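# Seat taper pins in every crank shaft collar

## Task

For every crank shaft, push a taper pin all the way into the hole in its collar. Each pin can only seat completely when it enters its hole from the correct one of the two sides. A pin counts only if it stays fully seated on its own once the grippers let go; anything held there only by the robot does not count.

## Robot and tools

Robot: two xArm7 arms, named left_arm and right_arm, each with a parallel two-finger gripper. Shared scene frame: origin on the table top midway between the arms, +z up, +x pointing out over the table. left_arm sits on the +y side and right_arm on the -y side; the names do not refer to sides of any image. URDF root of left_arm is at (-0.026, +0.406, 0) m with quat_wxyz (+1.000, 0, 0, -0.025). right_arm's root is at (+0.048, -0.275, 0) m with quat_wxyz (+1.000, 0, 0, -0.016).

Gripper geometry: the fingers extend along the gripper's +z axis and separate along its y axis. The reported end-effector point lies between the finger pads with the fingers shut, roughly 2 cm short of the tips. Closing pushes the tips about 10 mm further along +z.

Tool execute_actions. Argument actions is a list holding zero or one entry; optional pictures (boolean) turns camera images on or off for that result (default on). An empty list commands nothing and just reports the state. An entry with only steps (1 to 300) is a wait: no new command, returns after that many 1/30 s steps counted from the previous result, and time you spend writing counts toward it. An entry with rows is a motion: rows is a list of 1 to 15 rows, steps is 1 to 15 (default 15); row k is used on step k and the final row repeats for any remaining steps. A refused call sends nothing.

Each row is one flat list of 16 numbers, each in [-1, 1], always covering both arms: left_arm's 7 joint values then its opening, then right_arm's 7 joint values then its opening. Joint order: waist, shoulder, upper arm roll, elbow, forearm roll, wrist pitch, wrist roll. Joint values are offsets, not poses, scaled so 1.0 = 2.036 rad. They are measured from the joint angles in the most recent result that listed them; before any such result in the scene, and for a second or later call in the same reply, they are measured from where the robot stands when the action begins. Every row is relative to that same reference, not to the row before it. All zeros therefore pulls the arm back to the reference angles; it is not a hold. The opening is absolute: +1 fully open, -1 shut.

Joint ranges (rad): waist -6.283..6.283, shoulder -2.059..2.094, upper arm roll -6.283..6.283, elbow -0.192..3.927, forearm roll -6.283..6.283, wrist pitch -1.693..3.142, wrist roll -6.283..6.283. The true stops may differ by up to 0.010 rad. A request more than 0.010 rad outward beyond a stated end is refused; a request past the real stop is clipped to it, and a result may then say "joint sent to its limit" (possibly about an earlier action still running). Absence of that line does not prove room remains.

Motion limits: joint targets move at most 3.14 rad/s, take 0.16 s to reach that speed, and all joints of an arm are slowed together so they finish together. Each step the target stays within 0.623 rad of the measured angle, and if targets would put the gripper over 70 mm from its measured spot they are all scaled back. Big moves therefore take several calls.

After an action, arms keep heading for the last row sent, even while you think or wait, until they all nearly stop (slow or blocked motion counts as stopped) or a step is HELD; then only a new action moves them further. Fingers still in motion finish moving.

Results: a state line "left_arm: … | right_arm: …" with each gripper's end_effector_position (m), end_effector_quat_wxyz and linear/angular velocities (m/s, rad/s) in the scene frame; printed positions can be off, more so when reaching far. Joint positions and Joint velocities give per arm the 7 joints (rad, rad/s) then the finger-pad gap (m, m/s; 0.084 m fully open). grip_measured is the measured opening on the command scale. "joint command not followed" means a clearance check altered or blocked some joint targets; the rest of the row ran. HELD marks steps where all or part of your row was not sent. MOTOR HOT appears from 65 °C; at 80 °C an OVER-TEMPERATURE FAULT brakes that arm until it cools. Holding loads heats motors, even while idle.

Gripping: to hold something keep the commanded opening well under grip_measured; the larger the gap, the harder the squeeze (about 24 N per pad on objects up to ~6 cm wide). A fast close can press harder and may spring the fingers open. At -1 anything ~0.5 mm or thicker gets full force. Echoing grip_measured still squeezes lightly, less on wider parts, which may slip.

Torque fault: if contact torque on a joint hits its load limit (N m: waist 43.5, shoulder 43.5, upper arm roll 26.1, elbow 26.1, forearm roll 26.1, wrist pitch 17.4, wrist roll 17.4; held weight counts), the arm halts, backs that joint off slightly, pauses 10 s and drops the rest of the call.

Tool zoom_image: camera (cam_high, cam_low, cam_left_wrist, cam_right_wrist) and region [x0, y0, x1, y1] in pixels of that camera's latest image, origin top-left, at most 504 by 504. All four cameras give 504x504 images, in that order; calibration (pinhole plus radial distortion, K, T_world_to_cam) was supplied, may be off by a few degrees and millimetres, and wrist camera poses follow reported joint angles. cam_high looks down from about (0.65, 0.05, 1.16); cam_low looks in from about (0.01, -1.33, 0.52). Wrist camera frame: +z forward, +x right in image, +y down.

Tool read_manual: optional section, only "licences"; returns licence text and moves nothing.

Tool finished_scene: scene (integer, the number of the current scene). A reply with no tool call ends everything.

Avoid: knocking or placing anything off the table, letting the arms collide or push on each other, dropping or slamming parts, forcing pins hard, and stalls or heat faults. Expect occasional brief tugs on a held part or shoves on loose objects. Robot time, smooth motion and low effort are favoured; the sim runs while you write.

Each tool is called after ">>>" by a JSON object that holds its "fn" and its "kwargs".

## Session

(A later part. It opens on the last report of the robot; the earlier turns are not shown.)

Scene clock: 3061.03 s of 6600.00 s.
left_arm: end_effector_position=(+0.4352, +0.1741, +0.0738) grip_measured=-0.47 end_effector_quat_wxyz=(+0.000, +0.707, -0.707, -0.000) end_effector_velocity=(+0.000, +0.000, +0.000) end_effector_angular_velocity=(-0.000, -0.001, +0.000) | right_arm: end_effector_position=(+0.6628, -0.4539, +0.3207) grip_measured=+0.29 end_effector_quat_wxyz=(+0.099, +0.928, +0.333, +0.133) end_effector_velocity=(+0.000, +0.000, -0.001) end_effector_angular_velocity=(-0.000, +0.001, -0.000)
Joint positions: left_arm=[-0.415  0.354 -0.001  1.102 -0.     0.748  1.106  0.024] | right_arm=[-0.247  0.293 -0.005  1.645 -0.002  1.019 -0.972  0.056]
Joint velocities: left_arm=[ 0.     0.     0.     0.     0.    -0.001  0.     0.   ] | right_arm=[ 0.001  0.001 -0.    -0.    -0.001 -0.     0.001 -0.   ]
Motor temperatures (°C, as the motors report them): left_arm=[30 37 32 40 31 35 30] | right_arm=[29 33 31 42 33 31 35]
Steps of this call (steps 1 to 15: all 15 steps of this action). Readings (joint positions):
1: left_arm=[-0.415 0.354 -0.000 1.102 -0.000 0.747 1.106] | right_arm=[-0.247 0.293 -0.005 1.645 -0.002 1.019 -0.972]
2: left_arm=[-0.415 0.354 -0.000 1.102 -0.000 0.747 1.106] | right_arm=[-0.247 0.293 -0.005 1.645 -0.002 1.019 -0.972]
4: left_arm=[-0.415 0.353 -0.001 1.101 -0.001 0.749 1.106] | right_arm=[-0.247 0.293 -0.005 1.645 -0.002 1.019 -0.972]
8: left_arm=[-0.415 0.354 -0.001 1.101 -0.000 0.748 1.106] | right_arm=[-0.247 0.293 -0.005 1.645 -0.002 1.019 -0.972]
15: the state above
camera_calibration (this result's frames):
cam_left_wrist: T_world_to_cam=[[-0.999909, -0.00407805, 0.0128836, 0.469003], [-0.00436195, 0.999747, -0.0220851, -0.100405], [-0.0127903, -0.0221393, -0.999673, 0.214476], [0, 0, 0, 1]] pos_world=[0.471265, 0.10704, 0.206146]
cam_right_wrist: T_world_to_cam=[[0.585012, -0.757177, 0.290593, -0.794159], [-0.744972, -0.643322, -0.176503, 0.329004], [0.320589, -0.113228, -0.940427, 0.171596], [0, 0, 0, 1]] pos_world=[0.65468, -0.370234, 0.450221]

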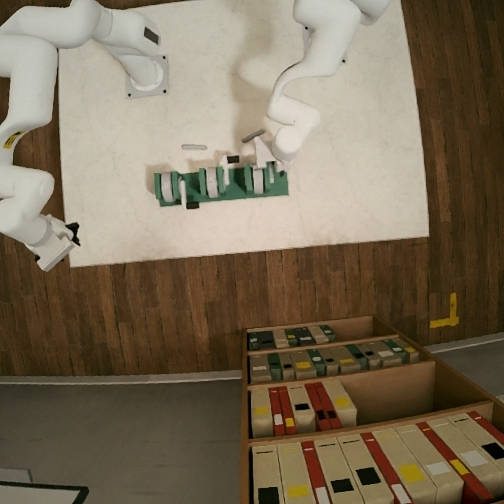

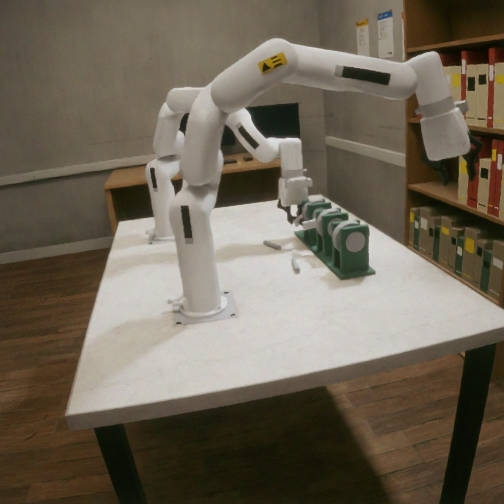

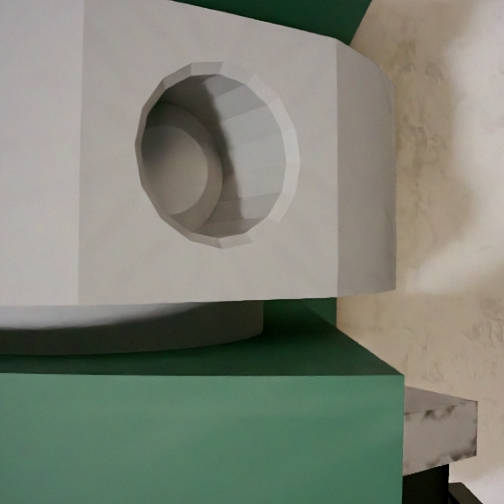

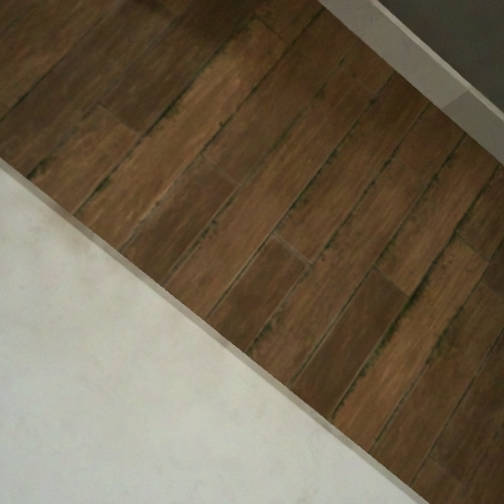

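>>> {"fn": "execute_actions", "kwargs": {"actions": [{"rows": [[-0.001,-0.007,0,-0.0035,0,0.0036,-0.001,-0.9, 0,0,0,0,0,0,0,0.3],[-0.002,-0.014,0,-0.007,0,0.007,-0.002,-0.9, 0,0,0,0,0,0,0,0.3],[-0.002,-0.014,0,-0.007,0,0.007,-0.002,-0.9, 0,0,0,0,0,0,0,0.3],[-0.0032,-0.021,0,-0.0101,0,0.0109,-0.0032,-0.9, 0,0,0,0,0,0,0,0.3],[-0.0032,-0.021,0,-0.0101,0,0.0109,-0.0032,-0.9, 0,0,0,0,0,0,0,0.3],[-0.0034,-0.026,0,-0.0087,0,0.0175,-0.0034,-0.9, 0,0,0,0,0,0,0,0.3],[-0.0034,-0.026,0,-0.0087,0,0.0175,-0.0034,-0.9, 0,0,0,0,0,0,0,0.3],[-0.0036,-0.0313,0,-0.0073,0,0.024,-0.0036,-0.9, 0,0,0,0,0,0,0,0.3],[-0.0036,-0.0313,0,-0.0073,0,0.024,-0.0036,-0.9, 0,0,0,0,0,0,0,0.3],[-0.0032,-0.0363,0,-0.0012,0,0.035,-0.0032,-0.9, 0,0,0,0,0,0,0,0.3],[-0.0032,-0.0363,0,-0.0012,0,0.035,-0.0032,-0.9, 0,0,0,0,0,0,0,0.3],[-0.0027,-0.0413,0,0.0048,0,0.046,-0.0027,-0.9, 0,0,0,0,0,0,0,0.3]], "steps": 15}], "pictures": false}}

>>> {"fn": "execute_actions", "kwargs": {"actions": [{"steps": 8}]}}

Scene clock: 3074.10 s of 6600.00 s.
left_arm: end_effector_position=(+0.4266, +0.1741, +0.1076) grip_measured=-0.47 end_effector_quat_wxyz=(+0.002, +0.706, -0.708, -0.003) end_effector_velocity=(+0.000, -0.000, +0.057) end_effector_angular_velocity=(+0.005, +0.012, -0.004) | right_arm: end_effector_position=(+0.6628, -0.4539, +0.3207) grip_measured=+0.29 end_effector_quat_wxyz=(+0.099, +0.928, +0.333, +0.133) end_effector_velocity=(-0.000, -0.000, +0.000) end_effector_angular_velocity=(-0.000, +0.000, -0.001)
Joint positions: left_arm=[-0.422  0.275 -0.002  1.102 -0.001  0.834  1.1    0.024] | right_arm=[-0.247  0.293 -0.005  1.645 -0.002  1.019 -0.972  0.056]
Joint velocities: left_arm=[ 0.003 -0.087 -0.003  0.067 -0.001  0.167  0.004  0.   ] | right_arm=[-0.     0.    -0.     0.    -0.     0.001  0.    -0.   ]
Motor temperatures (°C, as the motors report them): left_arm=[30 37 32 41 31 36 30] | right_arm=[29 33 31 42 33 31 35]
Steps of this call (steps 1 to 15: the robot went on to your last target; steps 16 to 90: nothing new was sent; then 9.57 s passed at rest; steps 91 to 105: all 15 steps of this action). Readings (joint positions):
91: left_arm=[-0.415 0.353 -0.000 1.102 -0.000 0.748 1.106] | right_arm=[-0.247 0.293 -0.005 1.645 -0.002 1.019 -0.972]
92: left_arm=[-0.415 0.350 -0.000 1.101 -0.000 0.749 1.105] | right_arm=[-0.247 0.293 -0.005 1.645 -0.002 1.019 -0.972]
94: left_arm=[-0.417 0.337 -0.000 1.094 -0.000 0.755 1.103] | right_arm=[-0.247 0.293 -0.005 1.645 -0.002 1.019 -0.972]
98: left_arm=[-0.421 0.309 -0.000 1.086 -0.000 0.775 1.100] | right_arm=[-0.247 0.293 -0.005 1.645 -0.002 1.019 -0.972]
105: the state above

Scene clock: 3074.37 s of 6600.00 s.
left_arm: end_effector_position=(+0.4268, +0.1742, +0.1118) grip_measured=-0.47 end_effector_quat_wxyz=(+0.002, +0.706, -0.708, -0.004) end_effector_velocity=(+0.000, +0.001, +0.003) end_effector_angular_velocity=(+0.002, +0.002, -0.000) | right_arm: end_effector_position=(+0.6628, -0.4539, +0.3207) grip_measured=+0.29 end_effector_quat_wxyz=(+0.099, +0.928, +0.333, +0.133) end_effector_velocity=(-0.001, +0.000, -0.001) end_effector_angular_velocity=(+0.001, +0.003, +0.001)
Joint positions: left_arm=[-0.421  0.27  -0.002  1.109 -0.001  0.848  1.1    0.024] | right_arm=[-0.247  0.293 -0.005  1.645 -0.002  1.019 -0.972  0.056]
Joint velocities: left_arm=[ 0.    -0.003  0.001  0.006  0.     0.012  0.001  0.   ] | right_arm=[-0.    -0.     0.    -0.001  0.     0.001 -0.001 -0.   ]
Motor temperatures (°C, as the motors report them): left_arm=[30 37 32 41 31 36 30] | right_arm=[29 33 31 42 33 31 35]
Steps of this call (steps 1 to 8: the robot went on to your last target). Readings (joint positions):
1: left_arm=[-0.421 0.273 -0.002 1.104 -0.001 0.838 1.100] | right_arm=[-0.247 0.293 -0.005 1.645 -0.002 1.019 -0.972]
2: left_arm=[-0.421 0.272 -0.002 1.105 -0.001 0.841 1.100] | right_arm=[-0.247 0.293 -0.005 1.645 -0.002 1.019 -0.972]
4: left_arm=[-0.421 0.271 -0.002 1.107 -0.001 0.845 1.100] | right_arm=[-0.247 0.293 -0.005 1.645 -0.002 1.019 -0.972]
8: the state above
camera_calibration (this result's frames):
cam_left_wrist: T_world_to_cam=[[-0.999766, -0.0027323, 0.0214524, 0.458907], [-0.00312365, 0.999829, -0.0182305, -0.100632], [-0.0213989, -0.0182933, -0.999604, 0.255364], [0, 0, 0, 1]] pos_world=[0.46395, 0.10654, 0.243584]
cam_right_wrist: T_world_to_cam=[[0.585012, -0.757177, 0.290594, -0.79416], [-0.744972, -0.643322, -0.176503, 0.329004], [0.320589, -0.113228, -0.940427, 0.171596], [0, 0, 0, 1]] pos_world=[0.65468, -0.370234, 0.450221]

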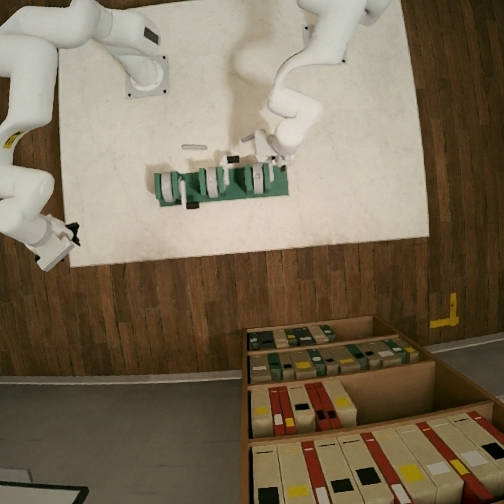

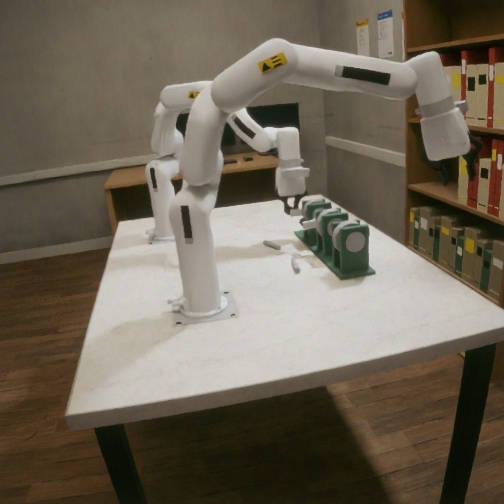

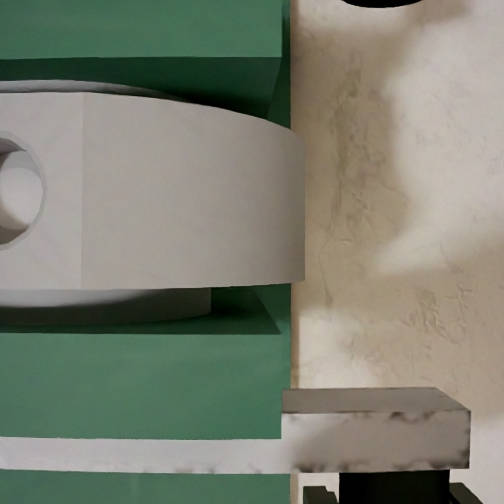

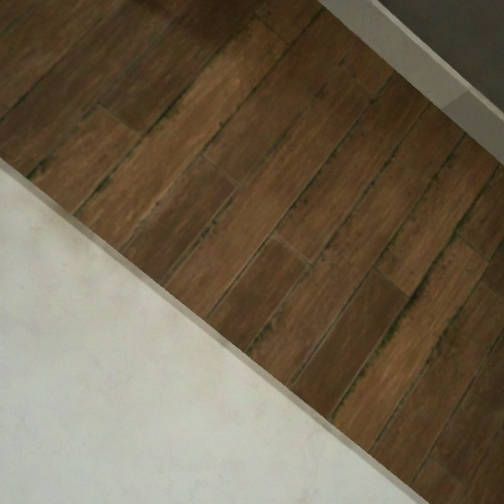

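>>> {"fn": "execute_actions", "kwargs": {"actions": [{"rows": [[0,-0.005,0.001,0.002,0,0.005,0,-0.9, 0,0,0,0,0,0,0,0.3],[0,-0.009,0.001,0.006,0,0.012,0,-0.9, 0,0,0,0,0,0,0,0.3],[0,-0.009,0.001,0.006,0,0.012,0,-0.9, 0,0,0,0,0,0,0,0.3],[0,-0.0139,0.001,0.0115,0,0.021,0,-0.9, 0,0,0,0,0,0,0,0.3],[0,-0.0139,0.001,0.0115,0,0.021,0,-0.9, 0,0,0,0,0,0,0,0.3],[0,-0.0139,0.001,0.0115,0,0.021,0,-0.9, 0,0,0,0,0,0,0,0.3],[0.001,-0.015,0.001,0.021,0,0.032,0.001,-0.9, 0,0,0,0,0,0,0,0.3],[0.001,-0.015,0.001,0.021,0,0.032,0.001,-0.9, 0,0,0,0,0,0,0,0.3],[0.002,-0.0145,0.001,0.029,0,0.04,0.002,-0.9, 0,0,0,0,0,0,0,0.3],[0.002,-0.0145,0.001,0.029,0,0.04,0.002,-0.9, 0,0,0,0,0,0,0,0.3],[0.004,-0.0135,0.001,0.037,0,0.047,0.004,-0.9, 0,0,0,0,0,0,0,0.3],[0.004,-0.0135,0.001,0.037,0,0.047,0.004,-0.9, 0,0,0,0,0,0,0,0.3],[0.0055,-0.0119,0.001,0.0456,0,0.053,0.0054,-0.9, 0,0,0,0,0,0,0,0.3]], "steps": 15}], "pictures": false}}

>>> {"fn": "execute_actions", "kwargs": {"actions": [{"steps": 8}], "pictures": false}}

Scene clock: 3101.87 s of 6600.00 s.
left_arm: end_effector_position=(+0.4420, +0.1749, +0.1524) grip_measured=-0.47 end_effector_quat_wxyz=(-0.001, +0.708, -0.706, +0.003) end_effector_velocity=(+0.064, +0.001, +0.069) end_effector_angular_velocity=(-0.040, -0.092, +0.021) | right_arm: end_effector_position=(+0.6628, -0.4539, +0.3207) grip_measured=+0.29 end_effector_quat_wxyz=(+0.099, +0.928, +0.333, +0.133) end_effector_velocity=(+0.000, +0.000, +0.001) end_effector_angular_velocity=(+0.000, -0.001, +0.000)
Joint positions: left_arm=[-0.411  0.241  0.003  1.193 -0.     0.946  1.109  0.024] | right_arm=[-0.247  0.293 -0.005  1.645 -0.002  1.019 -0.972  0.056]
Joint velocities: left_arm=[ 0.041  0.019  0.013  0.214  0.002  0.095  0.032 -0.   ] | right_arm=[-0.    -0.001  0.001  0.001 -0.     0.001  0.001 -0.   ]
Motor temperatures (°C, as the motors report them): left_arm=[30 37 33 46 32 39 30] | right_arm=[29 33 31 43 33 31 35]
Steps of this call (steps 1 to 30: the robot went on to your last target; steps 31 to 90: nothing new was sent; then 24.00 s passed at rest; steps 91 to 105: all 15 steps of this action). Readings (joint positions):
91: left_arm=[-0.421 0.269 -0.001 1.110 -0.000 0.850 1.100] | right_arm=[-0.247 0.293 -0.005 1.645 -0.002 1.019 -0.972]
92: left_arm=[-0.421 0.268 -0.000 1.110 -0.001 0.853 1.100] | right_arm=[-0.247 0.293 -0.005 1.645 -0.002 1.019 -0.972]
94: left_arm=[-0.421 0.259 0.000 1.116 -0.001 0.866 1.100] | right_arm=[-0.247 0.293 -0.005 1.645 -0.002 1.019 -0.972]
98: left_arm=[-0.420 0.242 0.001 1.135 -0.000 0.896 1.101] | right_arm=[-0.247 0.293 -0.005 1.645 -0.002 1.019 -0.972]
105: the state above

Scene clock: 3102.13 s of 6600.00 s.
left_arm: end_effector_position=(+0.4446, +0.1748, +0.1553) grip_measured=-0.47 end_effector_quat_wxyz=(-0.001, +0.708, -0.706, +0.003) end_effector_velocity=(-0.013, -0.001, -0.013) end_effector_angular_velocity=(+0.014, +0.039, -0.010) | right_arm: end_effector_position=(+0.6628, -0.4539, +0.3207) grip_measured=+0.29 end_effector_quat_wxyz=(+0.099, +0.928, +0.333, +0.133) end_effector_velocity=(+0.001, +0.001, -0.001) end_effector_angular_velocity=(+0.001, +0.000, +0.002)
Joint positions: left_arm=[-0.409  0.243  0.002  1.205 -0.     0.954  1.111  0.024] | right_arm=[-0.247  0.293 -0.005  1.645 -0.002  1.019 -0.972  0.056]
Joint velocities: left_arm=[-0.003  0.011 -0.008 -0.016 -0.003  0.014  0.001  0.   ] | right_arm=[ 0.001  0.001  0.001  0.     0.001 -0.001 -0.001  0.   ]
Motor temperatures (°C, as the motors report them): left_arm=[30 37 33 46 32 39 30] | right_arm=[29 33 31 43 33 31 35]
Steps of this call (steps 1 to 8: the robot went on to your last target). Readings (joint positions):
1: left_arm=[-0.410 0.241 0.003 1.199 -0.000 0.949 1.110] | right_arm=[-0.247 0.293 -0.005 1.645 -0.002 1.019 -0.972]
2: left_arm=[-0.409 0.241 0.003 1.202 -0.000 0.950 1.110] | right_arm=[-0.247 0.293 -0.005 1.645 -0.002 1.019 -0.972]
4: left_arm=[-0.409 0.242 0.003 1.205 -0.000 0.952 1.111] | right_arm=[-0.247 0.293 -0.005 1.645 -0.002 1.019 -0.972]
8: the state above

>>> {"fn": "execute_actions", "kwargs": {"actions": [{"rows": [[0.001,0.003,-0.001,0.008,0,0.006,0.001,-0.9, 0,0,0,0,0,0,0,0.3],[0.003,0.006,-0.001,0.02,0,0.015,0.003,-0.9, 0,0,0,0,0,0,0,0.3],[0.003,0.006,-0.001,0.02,0,0.015,0.003,-0.9, 0,0,0,0,0,0,0,0.3],[0.005,0.011,-0.001,0.032,0,0.023,0.005,-0.9, 0,0,0,0,0,0,0,0.3],[0.005,0.011,-0.001,0.032,0,0.023,0.005,-0.9, 0,0,0,0,0,0,0,0.3],[0.0069,0.0176,-0.001,0.0437,0,0.03,0.0073,-0.9, 0,0,0,0,0,0,0,0.3],[0.0069,0.0176,-0.001,0.0437,0,0.03,0.0073,-0.9, 0,0,0,0,0,0,0,0.3],[0.0095,0.026,-0.001,0.061,0,0.039,0.01,-0.9, 0,0,0,0,0,0,0,0.3],[0.0095,0.026,-0.001,0.061,0,0.039,0.01,-0.9, 0,0,0,0,0,0,0,0.3],[0.0125,0.036,-0.001,0.078,0,0.047,0.013,-0.9, 0,0,0,0,0,0,0,0.3],[0.0125,0.036,-0.001,0.078,0,0.047,0.013,-0.9, 0,0,0,0,0,0,0,0.3],[0.0153,0.0456,-0.001,0.0952,0,0.0535,0.0157,-0.9, 0,0,0,0,0,0,0,0.3]], "steps": 15}], "pictures": false}}

>>> {"fn": "execute_actions", "kwargs": {"actions": [{"steps": 8}]}}

Scene clock: 3112.57 s of 6600.00 s.
left_arm: end_effector_position=(+0.4797, +0.1742, +0.1752) grip_measured=-0.47 end_effector_quat_wxyz=(-0.001, +0.708, -0.707, +0.002) end_effector_velocity=(+0.056, -0.000, +0.013) end_effector_angular_velocity=(-0.002, +0.004, +0.000) | right_arm: end_effector_position=(+0.6628, -0.4539, +0.3207) grip_measured=+0.29 end_effector_quat_wxyz=(+0.099, +0.928, +0.333, +0.133) end_effector_velocity=(-0.000, -0.000, +0.001) end_effector_angular_velocity=(+0.000, -0.001, -0.002)
Joint positions: left_arm=[-0.381  0.325  0.001  1.38  -0.     1.05   1.139  0.024] | right_arm=[-0.247  0.293 -0.005  1.645 -0.002  1.019 -0.972  0.056]
Joint velocities: left_arm=[ 0.045  0.157 -0.002  0.263 -0.003  0.109  0.044  0.   ] | right_arm=[ 0.    -0.001 -0.001  0.     0.    -0.     0.001 -0.   ]
Motor temperatures (°C, as the motors report them): left_arm=[30 37 33 44 32 39 30] | right_arm=[29 33 31 43 33 31 35]
Steps of this call (steps 1 to 30: the robot went on to your last target; steps 31 to 90: nothing new was sent; then 6.93 s passed at rest; steps 91 to 105: all 15 steps of this action). Readings (joint positions):
91: left_arm=[-0.410 0.246 0.000 1.202 -0.001 0.956 1.111] | right_arm=[-0.247 0.293 -0.005 1.645 -0.002 1.019 -0.972]
92: left_arm=[-0.409 0.248 0.000 1.206 -0.001 0.960 1.112] | right_arm=[-0.247 0.293 -0.005 1.645 -0.002 1.019 -0.972]
94: left_arm=[-0.406 0.253 -0.000 1.224 -0.000 0.974 1.115] | right_arm=[-0.247 0.293 -0.005 1.645 -0.002 1.019 -0.972]
98: left_arm=[-0.397 0.270 0.002 1.276 0.000 0.998 1.122] | right_arm=[-0.247 0.293 -0.005 1.645 -0.002 1.019 -0.972]
105: the state above

Scene clock: 3112.83 s of 6600.00 s.
left_arm: end_effector_position=(+0.4823, +0.1742, +0.1757) grip_measured=-0.47 end_effector_quat_wxyz=(+0.000, +0.707, -0.707, -0.000) end_effector_velocity=(+0.001, +0.000, -0.000) end_effector_angular_velocity=(+0.002, +0.005, -0.001) | right_arm: end_effector_position=(+0.6628, -0.4539, +0.3207) grip_measured=+0.29 end_effector_quat_wxyz=(+0.099, +0.928, +0.333, +0.133) end_effector_velocity=(-0.000, +0.001, -0.001) end_effector_angular_velocity=(+0.001, +0.002, +0.002)
Joint positions: left_arm=[-0.378  0.336  0.     1.398 -0.     1.062  1.143  0.024] | right_arm=[-0.247  0.293 -0.005  1.645 -0.002  1.019 -0.972  0.056]
Joint velocities: left_arm=[ 0.001  0.005 -0.001  0.009 -0.     0.009  0.002 -0.   ] | right_arm=[-0.     0.001  0.002 -0.002 -0.     0.     0.    -0.   ]
Motor temperatures (°C, as the motors report them): left_arm=[30 37 33 44 32 39 30] | right_arm=[29 33 31 43 33 31 35]
Steps of this call (steps 1 to 8: the robot went on to your last target). Readings (joint positions):
1: left_arm=[-0.380 0.329 0.001 1.386 -0.000 1.054 1.141] | right_arm=[-0.247 0.293 -0.005 1.645 -0.002 1.019 -0.972]
2: left_arm=[-0.379 0.331 0.001 1.391 -0.000 1.056 1.141] | right_arm=[-0.247 0.293 -0.005 1.645 -0.002 1.019 -0.972]
4: left_arm=[-0.378 0.334 0.000 1.395 -0.000 1.060 1.142] | right_arm=[-0.247 0.293 -0.005 1.645 -0.002 1.019 -0.972]
8: the state above
camera_calibration (this result's frames):
cam_left_wrist: T_world_to_cam=[[-0.999908, -0.00477135, 0.0126757, 0.514938], [-0.00504701, 0.99975, -0.0218048, -0.0977231], [-0.0125685, -0.0218668, -0.999682, 0.3168], [0, 0, 0, 1]] pos_world=[0.518379, 0.107083, 0.308041]
cam_right_wrist: T_world_to_cam=[[0.585012, -0.757177, 0.290593, -0.794159], [-0.744972, -0.643322, -0.176503, 0.329004], [0.320589, -0.113227, -0.940427, 0.171596], [0, 0, 0, 1]] pos_world=[0.65468, -0.370234, 0.450221]

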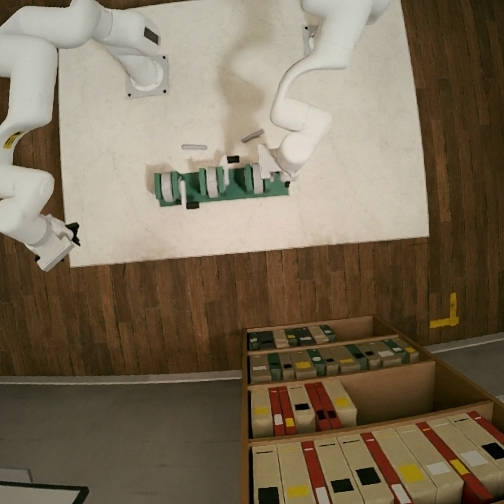

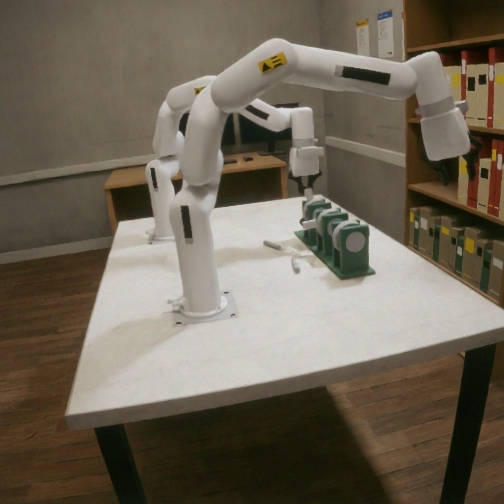

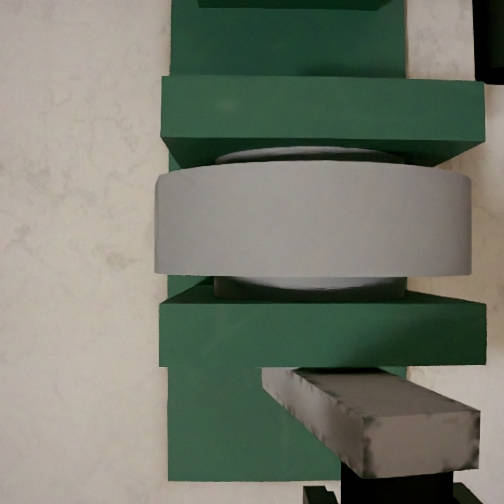

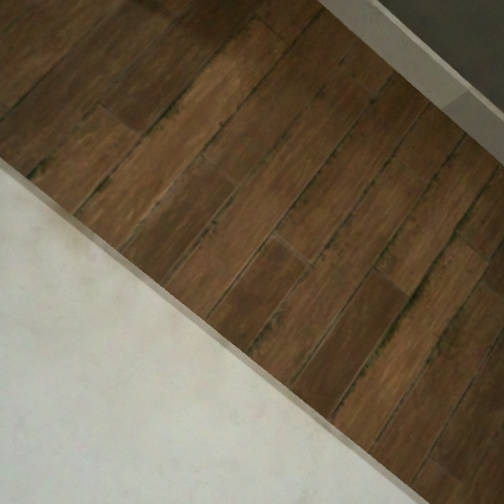

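>>> {"fn": "execute_actions", "kwargs": {"actions": [{"rows": [[0.002,0.008,0,0.012,0,0.004,0.002,-0.9, 0,0,0,0,0,0,0,0.3],[0.004,0.017,0,0.026,0,0.009,0.004,-0.9, 0,0,0,0,0,0,0,0.3],[0.004,0.017,0,0.026,0,0.009,0.004,-0.9, 0,0,0,0,0,0,0,0.3],[0.006,0.026,0,0.039,0,0.013,0.006,-0.9, 0,0,0,0,0,0,0,0.3],[0.006,0.026,0,0.039,0,0.013,0.006,-0.9, 0,0,0,0,0,0,0,0.3],[0.0083,0.0357,0,0.0525,0,0.0168,0.0083,-0.9, 0,0,0,0,0,0,0,0.3],[0.0083,0.0357,0,0.0525,0,0.0168,0.0083,-0.9, 0,0,0,0,0,0,0,0.3],[0.0108,0.048,0,0.069,0,0.02,0.0108,-0.9, 0,0,0,0,0,0,0,0.3],[0.0108,0.048,0,0.069,0,0.02,0.0108,-0.9, 0,0,0,0,0,0,0,0.3],[0.0132,0.061,0,0.085,0,0.023,0.0132,-0.9, 0,0,0,0,0,0,0,0.3],[0.0132,0.061,0,0.085,0,0.023,0.0132,-0.9, 0,0,0,0,0,0,0,0.3],[0.0156,0.0744,0,0.0994,0,0.025,0.0156,-0.9, 0,0,0,0,0,0,0,0.3]], "steps": 15}], "pictures": false}}

>>> {"fn": "execute_actions", "kwargs": {"actions": [{"steps": 8}], "pictures": false}}

Scene clock: 3165.90 s of 6600.00 s.
left_arm: end_effector_position=(+0.5247, +0.1741, +0.1699) grip_measured=-0.47 end_effector_quat_wxyz=(-0.000, +0.707, -0.707, +0.001) end_effector_velocity=(+0.056, -0.001, -0.026) end_effector_angular_velocity=(-0.003, -0.003, +0.000) | right_arm: end_effector_position=(+0.6628, -0.4539, +0.3207) grip_measured=+0.29 end_effector_quat_wxyz=(+0.099, +0.928, +0.333, +0.133) end_effector_velocity=(-0.000, +0.000, -0.001) end_effector_angular_velocity=(-0.000, +0.002, +0.002)
Joint positions: left_arm=[-0.349  0.472  0.001  1.582 -0.     1.108  1.171  0.024] | right_arm=[-0.247  0.293 -0.005  1.645 -0.002  1.019 -0.972  0.056]
Joint velocities: left_arm=[ 0.038  0.205 -0.002  0.237 -0.001  0.028  0.037  0.   ] | right_arm=[ 0.001  0.001 -0.    -0.001 -0.     0.    -0.002 -0.   ]
Motor temperatures (°C, as the motors report them): left_arm=[30 37 32 40 32 36 30] | right_arm=[29 33 31 43 33 31 35]
Steps of this call (steps 1 to 30: the robot went on to your last target; steps 31 to 90: nothing new was sent; then 49.57 s passed at rest; steps 91 to 105: all 15 steps of this action). Readings (joint positions):
91: left_arm=[-0.378 0.337 0.000 1.399 -0.000 1.063 1.143] | right_arm=[-0.247 0.293 -0.005 1.645 -0.002 1.019 -0.972]
92: left_arm=[-0.377 0.339 0.000 1.404 -0.000 1.066 1.144] | right_arm=[-0.247 0.293 -0.005 1.645 -0.002 1.019 -0.972]
94: left_arm=[-0.373 0.355 0.000 1.428 -0.000 1.073 1.148] | right_arm=[-0.247 0.293 -0.005 1.645 -0.002 1.019 -0.972]
98: left_arm=[-0.365 0.392 0.001 1.481 -0.000 1.088 1.156] | right_arm=[-0.247 0.293 -0.005 1.645 -0.002 1.019 -0.972]
105: the state above

Scene clock: 3166.17 s of 6600.00 s.
left_arm: end_effector_position=(+0.5280, +0.1741, +0.1683) grip_measured=-0.47 end_effector_quat_wxyz=(+0.000, +0.707, -0.707, +0.000) end_effector_velocity=(+0.002, -0.000, -0.000) end_effector_angular_velocity=(-0.000, +0.001, -0.001) | right_arm: end_effector_position=(+0.6628, -0.4539, +0.3207) grip_measured=+0.29 end_effector_quat_wxyz=(+0.099, +0.928, +0.333, +0.133) end_effector_velocity=(-0.000, -0.000, -0.000) end_effector_angular_velocity=(+0.000, +0.001, -0.001)
Joint positions: left_arm=[-0.346  0.486  0.     1.599 -0.     1.113  1.174  0.024] | right_arm=[-0.247  0.293 -0.005  1.645 -0.002  1.019 -0.972  0.056]
Joint velocities: left_arm=[ 0.001  0.006 -0.     0.009 -0.     0.004  0.002  0.   ] | right_arm=[ 0.    -0.    -0.001 -0.001 -0.     0.001  0.001 -0.   ]
Motor temperatures (°C, as the motors report them): left_arm=[30 37 32 40 32 36 30] | right_arm=[29 33 31 43 33 31 35]
Steps of this call (steps 1 to 8: the robot went on to your last target). Readings (joint positions):
1: left_arm=[-0.348 0.477 0.001 1.588 -0.000 1.109 1.172] | right_arm=[-0.247 0.293 -0.005 1.645 -0.002 1.019 -0.972]
2: left_arm=[-0.347 0.480 0.000 1.592 -0.000 1.110 1.173] | right_arm=[-0.247 0.293 -0.005 1.645 -0.002 1.019 -0.972]
4: left_arm=[-0.347 0.484 0.000 1.596 -0.000 1.112 1.174] | right_arm=[-0.247 0.293 -0.005 1.645 -0.002 1.019 -0.972]
8: the state above

>>> {"fn": "execute_actions", "kwargs": {"actions": [{"rows": [[0.001,0.008,0,0.008,0,0,0.001,-0.9, 0.1,-0.04,0.0025,-0.05,0.001,-0.02,-0.2,-1],[0.002,0.015,0,0.015,0,0,0.002,-0.9, 0.2,-0.07,0.0025,-0.1,0.001,-0.035,-0.4,-1],[0.003,0.022,0,0.022,0,0,0.003,-0.9, 0.3,-0.1,0.0025,-0.15,0.001,-0.05,-0.6,-1],[0.0042,0.0293,0,0.0295,0,0,0.0042,-0.9, 0.4,-0.13,0.0025,-0.2,0.001,-0.07,-0.8,-1],[0.0042,0.0293,0,0.0295,0,0,0.0042,-0.9, 0.515,-0.1507,0.0025,-0.2552,0.001,-0.0883,-1,-1]], "steps": 15}], "pictures": false}}

>>> {"fn": "execute_actions", "kwargs": {"actions": [{"steps": 45}]}}

Scene clock: 3269.23 s of 6600.00 s.
left_arm: end_effector_position=(+0.5427, +0.1740, +0.1573) grip_measured=-0.47 end_effector_quat_wxyz=(-0.000, +0.707, -0.707, +0.000) end_effector_velocity=(+0.000, -0.000, -0.001) end_effector_angular_velocity=(+0.001, +0.002, -0.001) | right_arm: end_effector_position=(+0.6517, -0.2581, +0.3052) grip_measured=-1.00 end_effector_quat_wxyz=(+0.096, +0.776, +0.610, +0.129) end_effector_velocity=(-0.094, +0.471, -0.042) end_effector_angular_velocity=(-0.243, +0.026, +1.518)
Joint positions: left_arm=[-0.338  0.545  0.001  1.658 -0.     1.113  1.183  0.024] | right_arm=[ 0.061  0.172 -0.002  1.443 -0.001  0.949 -1.303  0.   ]
Joint velocities: left_arm=[ 0.001  0.004 -0.     0.003  0.     0.001  0.001 -0.   ] | right_arm=[ 0.779 -0.246  0.006 -0.423  0.002 -0.145 -0.774  0.   ]
Motor temperatures (°C, as the motors report them): left_arm=[30 37 32 39 31 35 30] | right_arm=[29 33 31 43 33 31 35]
Steps of this call (steps 1 to 30: the robot went on to your last target; steps 31 to 90: nothing new was sent; then 99.57 s passed at rest; steps 91 to 105: all 15 steps of this action). Readings (joint positions):
91: left_arm=[-0.346 0.487 0.000 1.600 -0.000 1.113 1.175] | right_arm=[-0.247 0.293 -0.005 1.644 -0.002 1.019 -0.972]
92: left_arm=[-0.346 0.490 0.000 1.604 -0.000 1.114 1.175] | right_arm=[-0.244 0.292 -0.006 1.643 -0.002 1.018 -0.979]
94: left_arm=[-0.343 0.507 0.000 1.621 -0.000 1.113 1.177] | right_arm=[-0.220 0.282 -0.011 1.629 -0.002 1.012 -1.025]
98: left_arm=[-0.339 0.539 0.001 1.652 -0.000 1.111 1.182] | right_arm=[-0.118 0.238 -0.004 1.556 -0.002 0.987 -1.125]
105: the state above

Scene clock: 3270.73 s of 6600.00 s.
left_arm: end_effector_position=(+0.5427, +0.1737, +0.1571) grip_measured=-0.47 end_effector_quat_wxyz=(-0.000, +0.707, -0.707, +0.000) end_effector_velocity=(+0.001, -0.000, +0.001) end_effector_angular_velocity=(-0.001, -0.002, +0.000) | right_arm: end_effector_position=(+0.4355, +0.1000, +0.2699) grip_measured=-1.00 end_effector_quat_wxyz=(+0.134, -0.308, +0.940, +0.065) end_effector_velocity=(-0.002, +0.002, -0.001) end_effector_angular_velocity=(-0.003, -0.001, +0.015)
Joint positions: left_arm=[-0.338  0.545  0.     1.659 -0.     1.113  1.183  0.024] | right_arm=[ 0.801 -0.014 -0.     1.125 -0.     0.839 -3.006  0.   ]
Joint velocities: left_arm=[-0.    -0.001 -0.     0.002 -0.    -0.    -0.     0.   ] | right_arm=[ 0.005  0.     0.    -0.001  0.     0.001 -0.01   0.   ]
Motor temperatures (°C, as the motors report them): left_arm=[30 37 32 39 32 35 30] | right_arm=[29 33 31 43 33 31 35]
Steps of this call (steps 1 to 45: the robot went on to your last target). Readings (joint positions):
1: left_arm=[-0.338 0.545 0.000 1.658 -0.000 1.113 1.183] | right_arm=[0.087 0.163 -0.002 1.429 -0.001 0.944 -1.329]
2: left_arm=[-0.338 0.545 0.000 1.658 -0.000 1.113 1.183] | right_arm=[0.113 0.156 -0.001 1.416 -0.001 0.939 -1.355]
4: left_arm=[-0.338 0.545 0.000 1.659 -0.000 1.113 1.183] | right_arm=[0.166 0.141 -0.001 1.390 -0.001 0.931 -1.408]
8: left_arm=[-0.338 0.545 0.000 1.659 -0.000 1.113 1.183] | right_arm=[0.272 0.115 -0.001 1.346 -0.001 0.915 -1.516]
45: the state above
camera_calibration (this result's frames):
cam_left_wrist: T_world_to_cam=[[-0.999918, -0.00488311, 0.0118523, 0.575803], [-0.00514336, 0.999744, -0.0220282, -0.0973205], [-0.0117417, -0.0220874, -0.999687, 0.298553], [0, 0, 0, 1]] pos_world=[0.578761, 0.106702, 0.289491]
cam_right_wrist: T_world_to_cam=[[-0.599737, 0.798003, 0.059214, 0.195842], [0.773571, 0.559261, 0.298018, -0.402628], [0.204703, 0.224539, -0.952722, 0.279438], [0, 0, 0, 1]] pos_world=[0.371713, 0.00614714, 0.374621]

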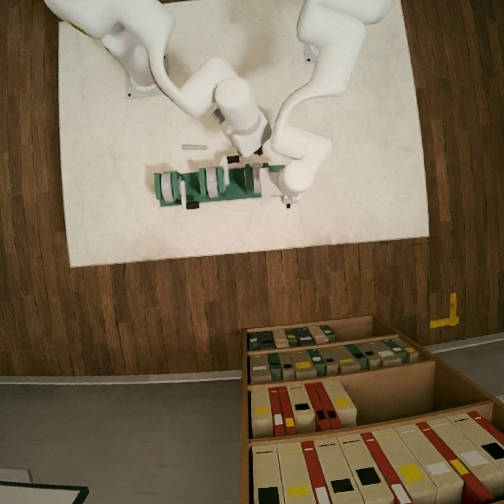

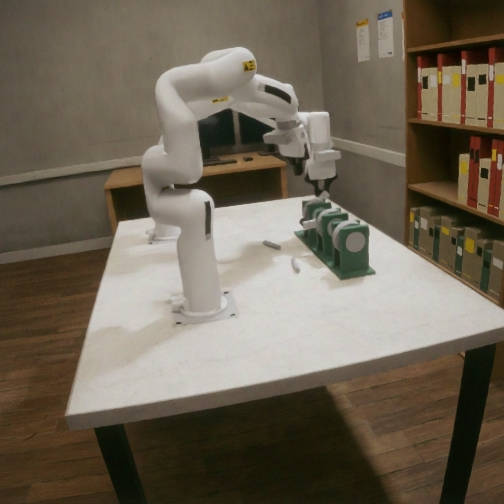

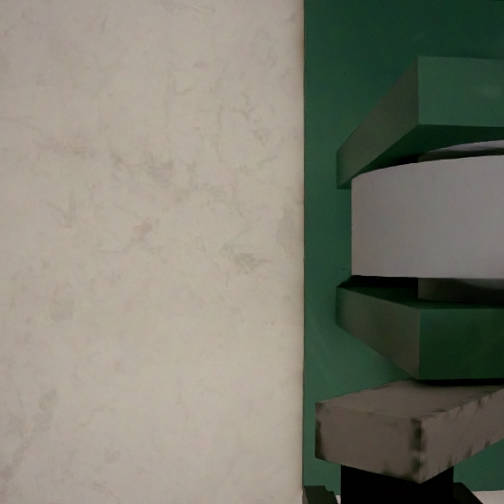

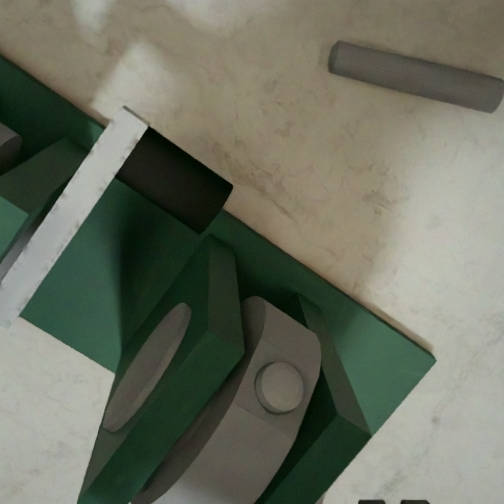

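>>> {"fn": "execute_actions", "kwargs": {"actions": [{"rows": [[0.001,0.005,0,0.004,0,-0.001,0.001,-0.9, 0,0,0,0,0,0,-0.1,-1],[0.002,0.011,0,0.009,0,-0.002,0.002,-0.9, 0,0,0,0,0,0,-0.2,-1],[0.0026,0.0166,0,0.0129,0,-0.0032,0.0026,-0.9, 0,0,0,0,0,0,-0.3,-1]], "steps": 15}], "pictures": false}}

>>> {"fn": "execute_actions", "kwargs": {"actions": [{"steps": 10}]}}

Scene clock: 3281.50 s of 6600.00 s.
left_arm: end_effector_position=(+0.5502, +0.1739, +0.1483) grip_measured=-0.47 end_effector_quat_wxyz=(-0.000, +0.707, -0.707, +0.001) end_effector_velocity=(+0.000, +0.001, -0.001) end_effector_angular_velocity=(+0.001, +0.002, +0.001) | right_arm: end_effector_position=(+0.4355, +0.1000, +0.2699) grip_measured=-1.00 end_effector_quat_wxyz=(+0.148, -0.568, +0.809, +0.023) end_effector_velocity=(-0.000, +0.000, +0.000) end_effector_angular_velocity=(-0.050, -0.049, +0.228)
Joint positions: left_arm=[-0.333  0.579 -0.     1.685 -0.     1.106  1.188  0.024] | right_arm=[ 0.801 -0.014 -0.     1.125 -0.     0.839 -3.596  0.   ]
Joint velocities: left_arm=[ 0.     0.002  0.     0.     0.     0.    -0.001 -0.   ] | right_arm=[ 0.     0.     0.001  0.001 -0.    -0.    -0.238  0.   ]
Motor temperatures (°C, as the motors report them): left_arm=[30 37 33 39 32 35 30] | right_arm=[29 33 31 43 33 31 35]
Steps of this call (steps 1 to 15: the robot went on to your last target; steps 16 to 90: nothing new was sent; then 7.27 s passed at rest; steps 91 to 105: all 15 steps of this action). Readings (joint positions):
91: left_arm=[-0.338 0.546 0.000 1.659 -0.000 1.113 1.183] | right_arm=[0.802 -0.014 -0.000 1.125 -0.000 0.839 -3.008]
92: left_arm=[-0.337 0.548 0.000 1.661 -0.000 1.113 1.184] | right_arm=[0.802 -0.014 -0.000 1.125 -0.000 0.839 -3.015]
94: left_arm=[-0.335 0.561 -0.000 1.672 -0.000 1.110 1.186] | right_arm=[0.801 -0.014 -0.000 1.125 -0.000 0.839 -3.065]
98: left_arm=[-0.333 0.576 0.000 1.683 -0.000 1.105 1.188] | right_arm=[0.801 -0.014 -0.000 1.125 -0.000 0.839 -3.340]
105: the state above

Scene clock: 3281.83 s of 6600.00 s.
left_arm: end_effector_position=(+0.5502, +0.1740, +0.1481) grip_measured=-0.47 end_effector_quat_wxyz=(-0.000, +0.707, -0.707, +0.000) end_effector_velocity=(-0.000, +0.000, +0.000) end_effector_angular_velocity=(+0.001, +0.001, +0.001) | right_arm: end_effector_position=(+0.4355, +0.1000, +0.2699) grip_measured=-1.00 end_effector_quat_wxyz=(+0.148, -0.576, +0.804, +0.022) end_effector_velocity=(-0.001, +0.001, +0.000) end_effector_angular_velocity=(-0.001, -0.002, +0.008)
Joint positions: left_arm=[-0.333  0.579  0.     1.686 -0.     1.106  1.188  0.024] | right_arm=[ 0.801 -0.014 -0.     1.125 -0.     0.839 -3.616  0.   ]
Joint velocities: left_arm=[ 0.    -0.001  0.    -0.     0.     0.001 -0.001 -0.   ] | right_arm=[ 0.001 -0.     0.001 -0.    -0.     0.    -0.007  0.   ]
Motor temperatures (°C, as the motors report them): left_arm=[30 37 33 39 32 35 30] | right_arm=[29 33 31 43 33 31 35]
Steps of this call (steps 1 to 10: the robot went on to your last target). Readings (joint positions):
1: left_arm=[-0.333 0.579 -0.000 1.685 -0.000 1.106 1.188] | right_arm=[0.801 -0.014 -0.000 1.125 -0.000 0.839 -3.602]
2: left_arm=[-0.333 0.579 -0.000 1.685 -0.000 1.106 1.188] | right_arm=[0.801 -0.014 -0.000 1.125 -0.000 0.839 -3.607]
4: left_arm=[-0.333 0.579 0.000 1.686 -0.000 1.106 1.188] | right_arm=[0.801 -0.014 -0.000 1.125 -0.000 0.839 -3.612]
8: left_arm=[-0.333 0.579 0.000 1.686 -0.000 1.106 1.188] | right_arm=[0.801 -0.014 -0.000 1.125 -0.000 0.839 -3.616]
10: the state above
camera_calibration (this result's frames):
cam_left_wrist: T_world_to_cam=[[-0.999919, -0.00453544, 0.0118978, 0.583282], [-0.00479917, 0.999741, -0.0222318, -0.0978517], [-0.0117939, -0.0222871, -0.999682, 0.28966], [0, 0, 0, 1]] pos_world=[0.586181, 0.106928, 0.280453]
cam_right_wrist: T_world_to_cam=[[-0.936055, 0.33228, -0.115723, 0.436114], [0.292657, 0.917837, 0.268192, -0.221014], [0.19533, 0.217175, -0.95639, 0.285246], [0, 0, 0, 1]] pos_world=[0.417191, -0.00400557, 0.382549]

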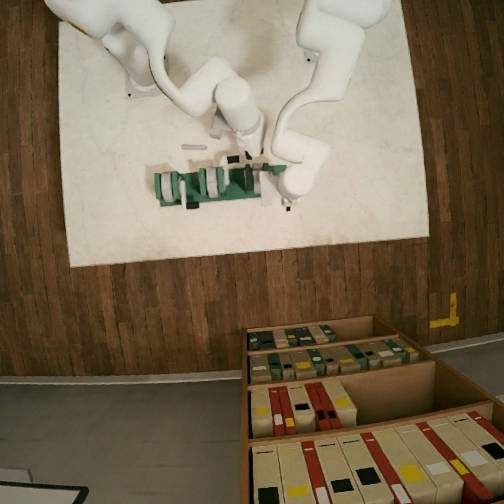

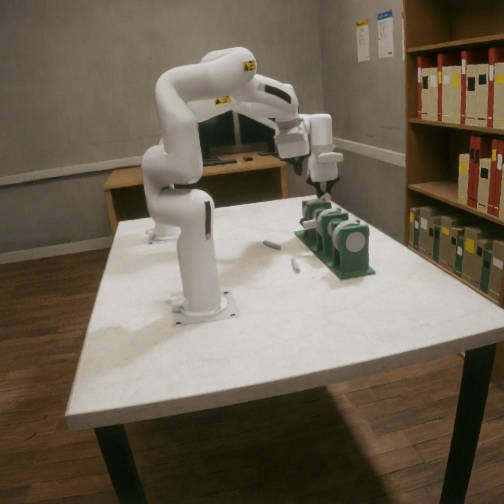

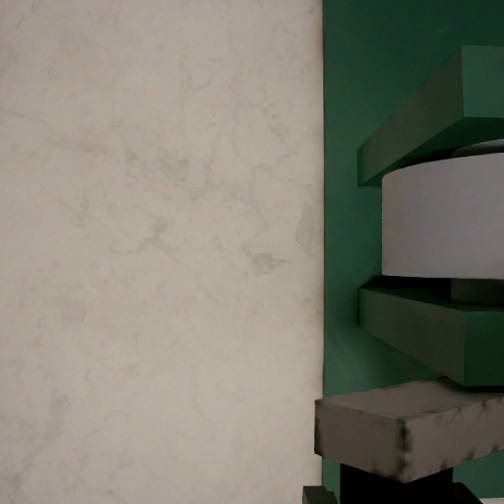

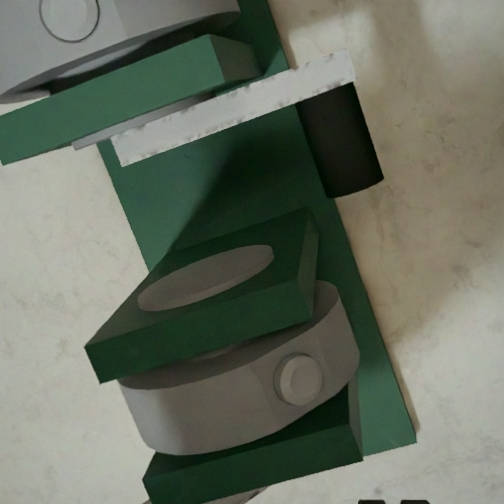

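>>> {"fn": "execute_actions", "kwargs": {"actions": [{"rows": [[0,0,0,0,0,0,0,-0.9, -0.001,0.012,0,-0.013,0,-0.025,0,-1],[0,0,0,0,0,0,0,-0.9, -0.002,0.024,0,-0.026,0,-0.05,0,-1],[0,0,0,0,0,0,0,-0.9, -0.002,0.036,0,-0.039,0,-0.075,0,-1],[0,0,0,0,0,0,0,-0.9, -0.003,0.048,0,-0.052,0,-0.1,0,-1],[0,0,0,0,0,0,0,-0.9, -0.0037,0.0598,0,-0.0656,0,-0.1254,0,-1]], "steps": 15}], "pictures": false}}

>>> {"fn": "execute_actions", "kwargs": {"actions": [{"steps": 8}]}}

Scene clock: 3303.93 s of 6600.00 s.
left_arm: end_effector_position=(+0.5501, +0.1742, +0.1478) grip_measured=-0.47 end_effector_quat_wxyz=(+0.000, +0.707, -0.707, +0.000) end_effector_velocity=(-0.001, +0.000, -0.001) end_effector_angular_velocity=(+0.001, +0.002, -0.002) | right_arm: end_effector_position=(+0.4431, +0.1018, +0.1805) grip_measured=-1.00 end_effector_quat_wxyz=(+0.149, -0.573, +0.805, +0.022) end_effector_velocity=(+0.005, +0.004, -0.002) end_effector_angular_velocity=(+0.023, -0.024, +0.001)
Joint positions: left_arm=[-0.333  0.579  0.     1.685 -0.     1.106  1.188  0.024] | right_arm=[ 0.794  0.105 -0.     0.996 -0.     0.588 -3.616  0.   ]
Joint velocities: left_arm=[ 0.     0.    -0.    -0.001  0.     0.001  0.001 -0.   ] | right_arm=[-0.002  0.008  0.002 -0.011  0.    -0.052 -0.001  0.   ]
Motor temperatures (°C, as the motors report them): left_arm=[30 37 32 38 32 35 30] | right_arm=[29 33 31 43 33 31 35]
Steps of this call (steps 1 to 30: the robot went on to your last target; steps 31 to 90: nothing new was sent; then 18.60 s passed at rest; steps 91 to 105: all 15 steps of this action). Readings (joint positions):
91: left_arm=[-0.333 0.579 0.000 1.685 -0.000 1.106 1.188] | right_arm=[0.801 -0.014 -0.000 1.125 -0.000 0.838 -3.617]
92: left_arm=[-0.333 0.579 0.000 1.685 -0.000 1.106 1.188] | right_arm=[0.801 -0.012 -0.000 1.123 -0.000 0.831 -3.617]
94: left_arm=[-0.333 0.579 0.000 1.685 -0.000 1.106 1.188] | right_arm=[0.799 0.006 -0.000 1.104 -0.000 0.786 -3.617]
98: left_arm=[-0.333 0.579 0.000 1.685 -0.000 1.106 1.188] | right_arm=[0.795 0.081 -0.000 1.021 -0.000 0.649 -3.616]
105: the state above

Scene clock: 3304.20 s of 6600.00 s.
left_arm: end_effector_position=(+0.5501, +0.1741, +0.1479) grip_measured=-0.47 end_effector_quat_wxyz=(+0.000, +0.707, -0.707, +0.000) end_effector_velocity=(-0.000, -0.000, +0.001) end_effector_angular_velocity=(-0.000, -0.000, +0.001) | right_arm: end_effector_position=(+0.4426, +0.1012, +0.1780) grip_measured=-1.00 end_effector_quat_wxyz=(+0.148, -0.573, +0.806, +0.021) end_effector_velocity=(-0.001, +0.001, -0.003) end_effector_angular_velocity=(-0.001, +0.003, +0.000)
Joint positions: left_arm=[-0.333  0.579  0.     1.685 -0.     1.106  1.188  0.024] | right_arm=[ 0.794  0.107 -0.     0.992 -0.     0.584 -3.616  0.   ]
Joint velocities: left_arm=[-0.    -0.001 -0.     0.    -0.     0.001 -0.001 -0.   ] | right_arm=[ 0.001  0.003  0.001 -0.003  0.    -0.003  0.002  0.   ]
Motor temperatures (°C, as the motors report them): left_arm=[30 37 32 38 32 35 30] | right_arm=[29 33 31 43 33 31 35]
Steps of this call (steps 1 to 8: the robot went on to your last target). Readings (joint positions):
1: left_arm=[-0.333 0.579 0.000 1.685 -0.000 1.106 1.188] | right_arm=[0.794 0.105 -0.000 0.995 -0.000 0.586 -3.616]
2: left_arm=[-0.333 0.579 0.000 1.685 -0.000 1.106 1.188] | right_arm=[0.794 0.106 -0.000 0.994 -0.000 0.586 -3.616]
4: left_arm=[-0.333 0.579 0.000 1.685 -0.000 1.106 1.188] | right_arm=[0.794 0.107 -0.000 0.993 -0.000 0.585 -3.616]
8: the state above
camera_calibration (this result's frames):
cam_left_wrist: T_world_to_cam=[[-0.999913, -0.00470575, 0.0123048, 0.583191], [-0.00497508, 0.999747, -0.0219499, -0.0979723], [-0.0121984, -0.0220092, -0.999683, 0.289648], [0, 0, 0, 1]] pos_world=[0.586187, 0.107067, 0.28023]
cam_right_wrist: T_world_to_cam=[[-0.933483, 0.339307, -0.116103, 0.429932], [0.299317, 0.915478, 0.268902, -0.202367], [0.19753, 0.216264, -0.956144, 0.194772], [0, 0, 0, 1]] pos_world=[0.423433, -0.00273863, 0.290563]

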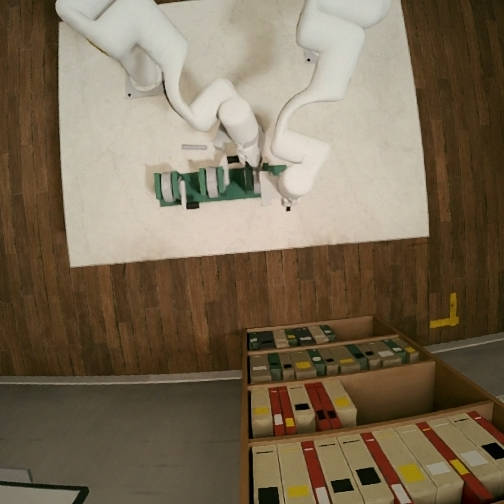

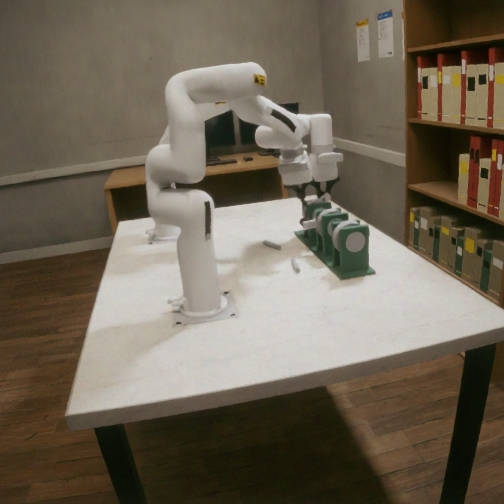

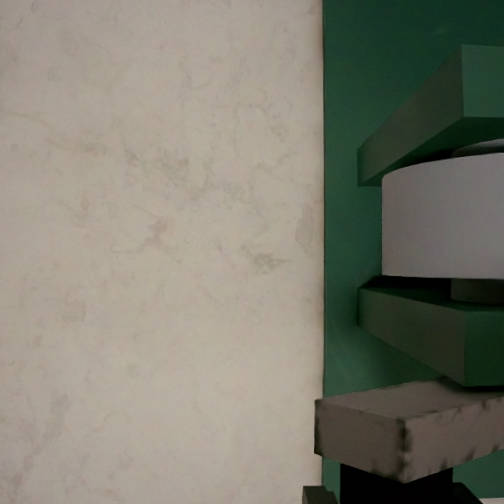

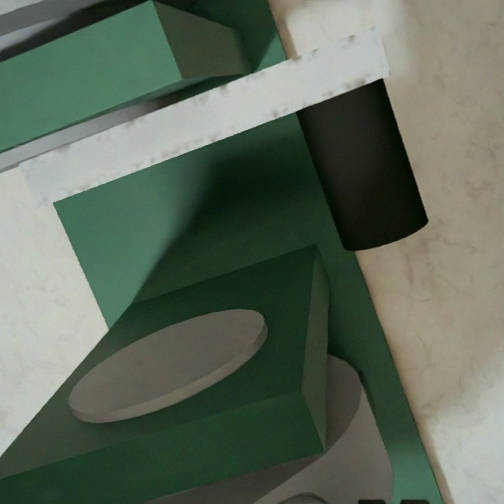

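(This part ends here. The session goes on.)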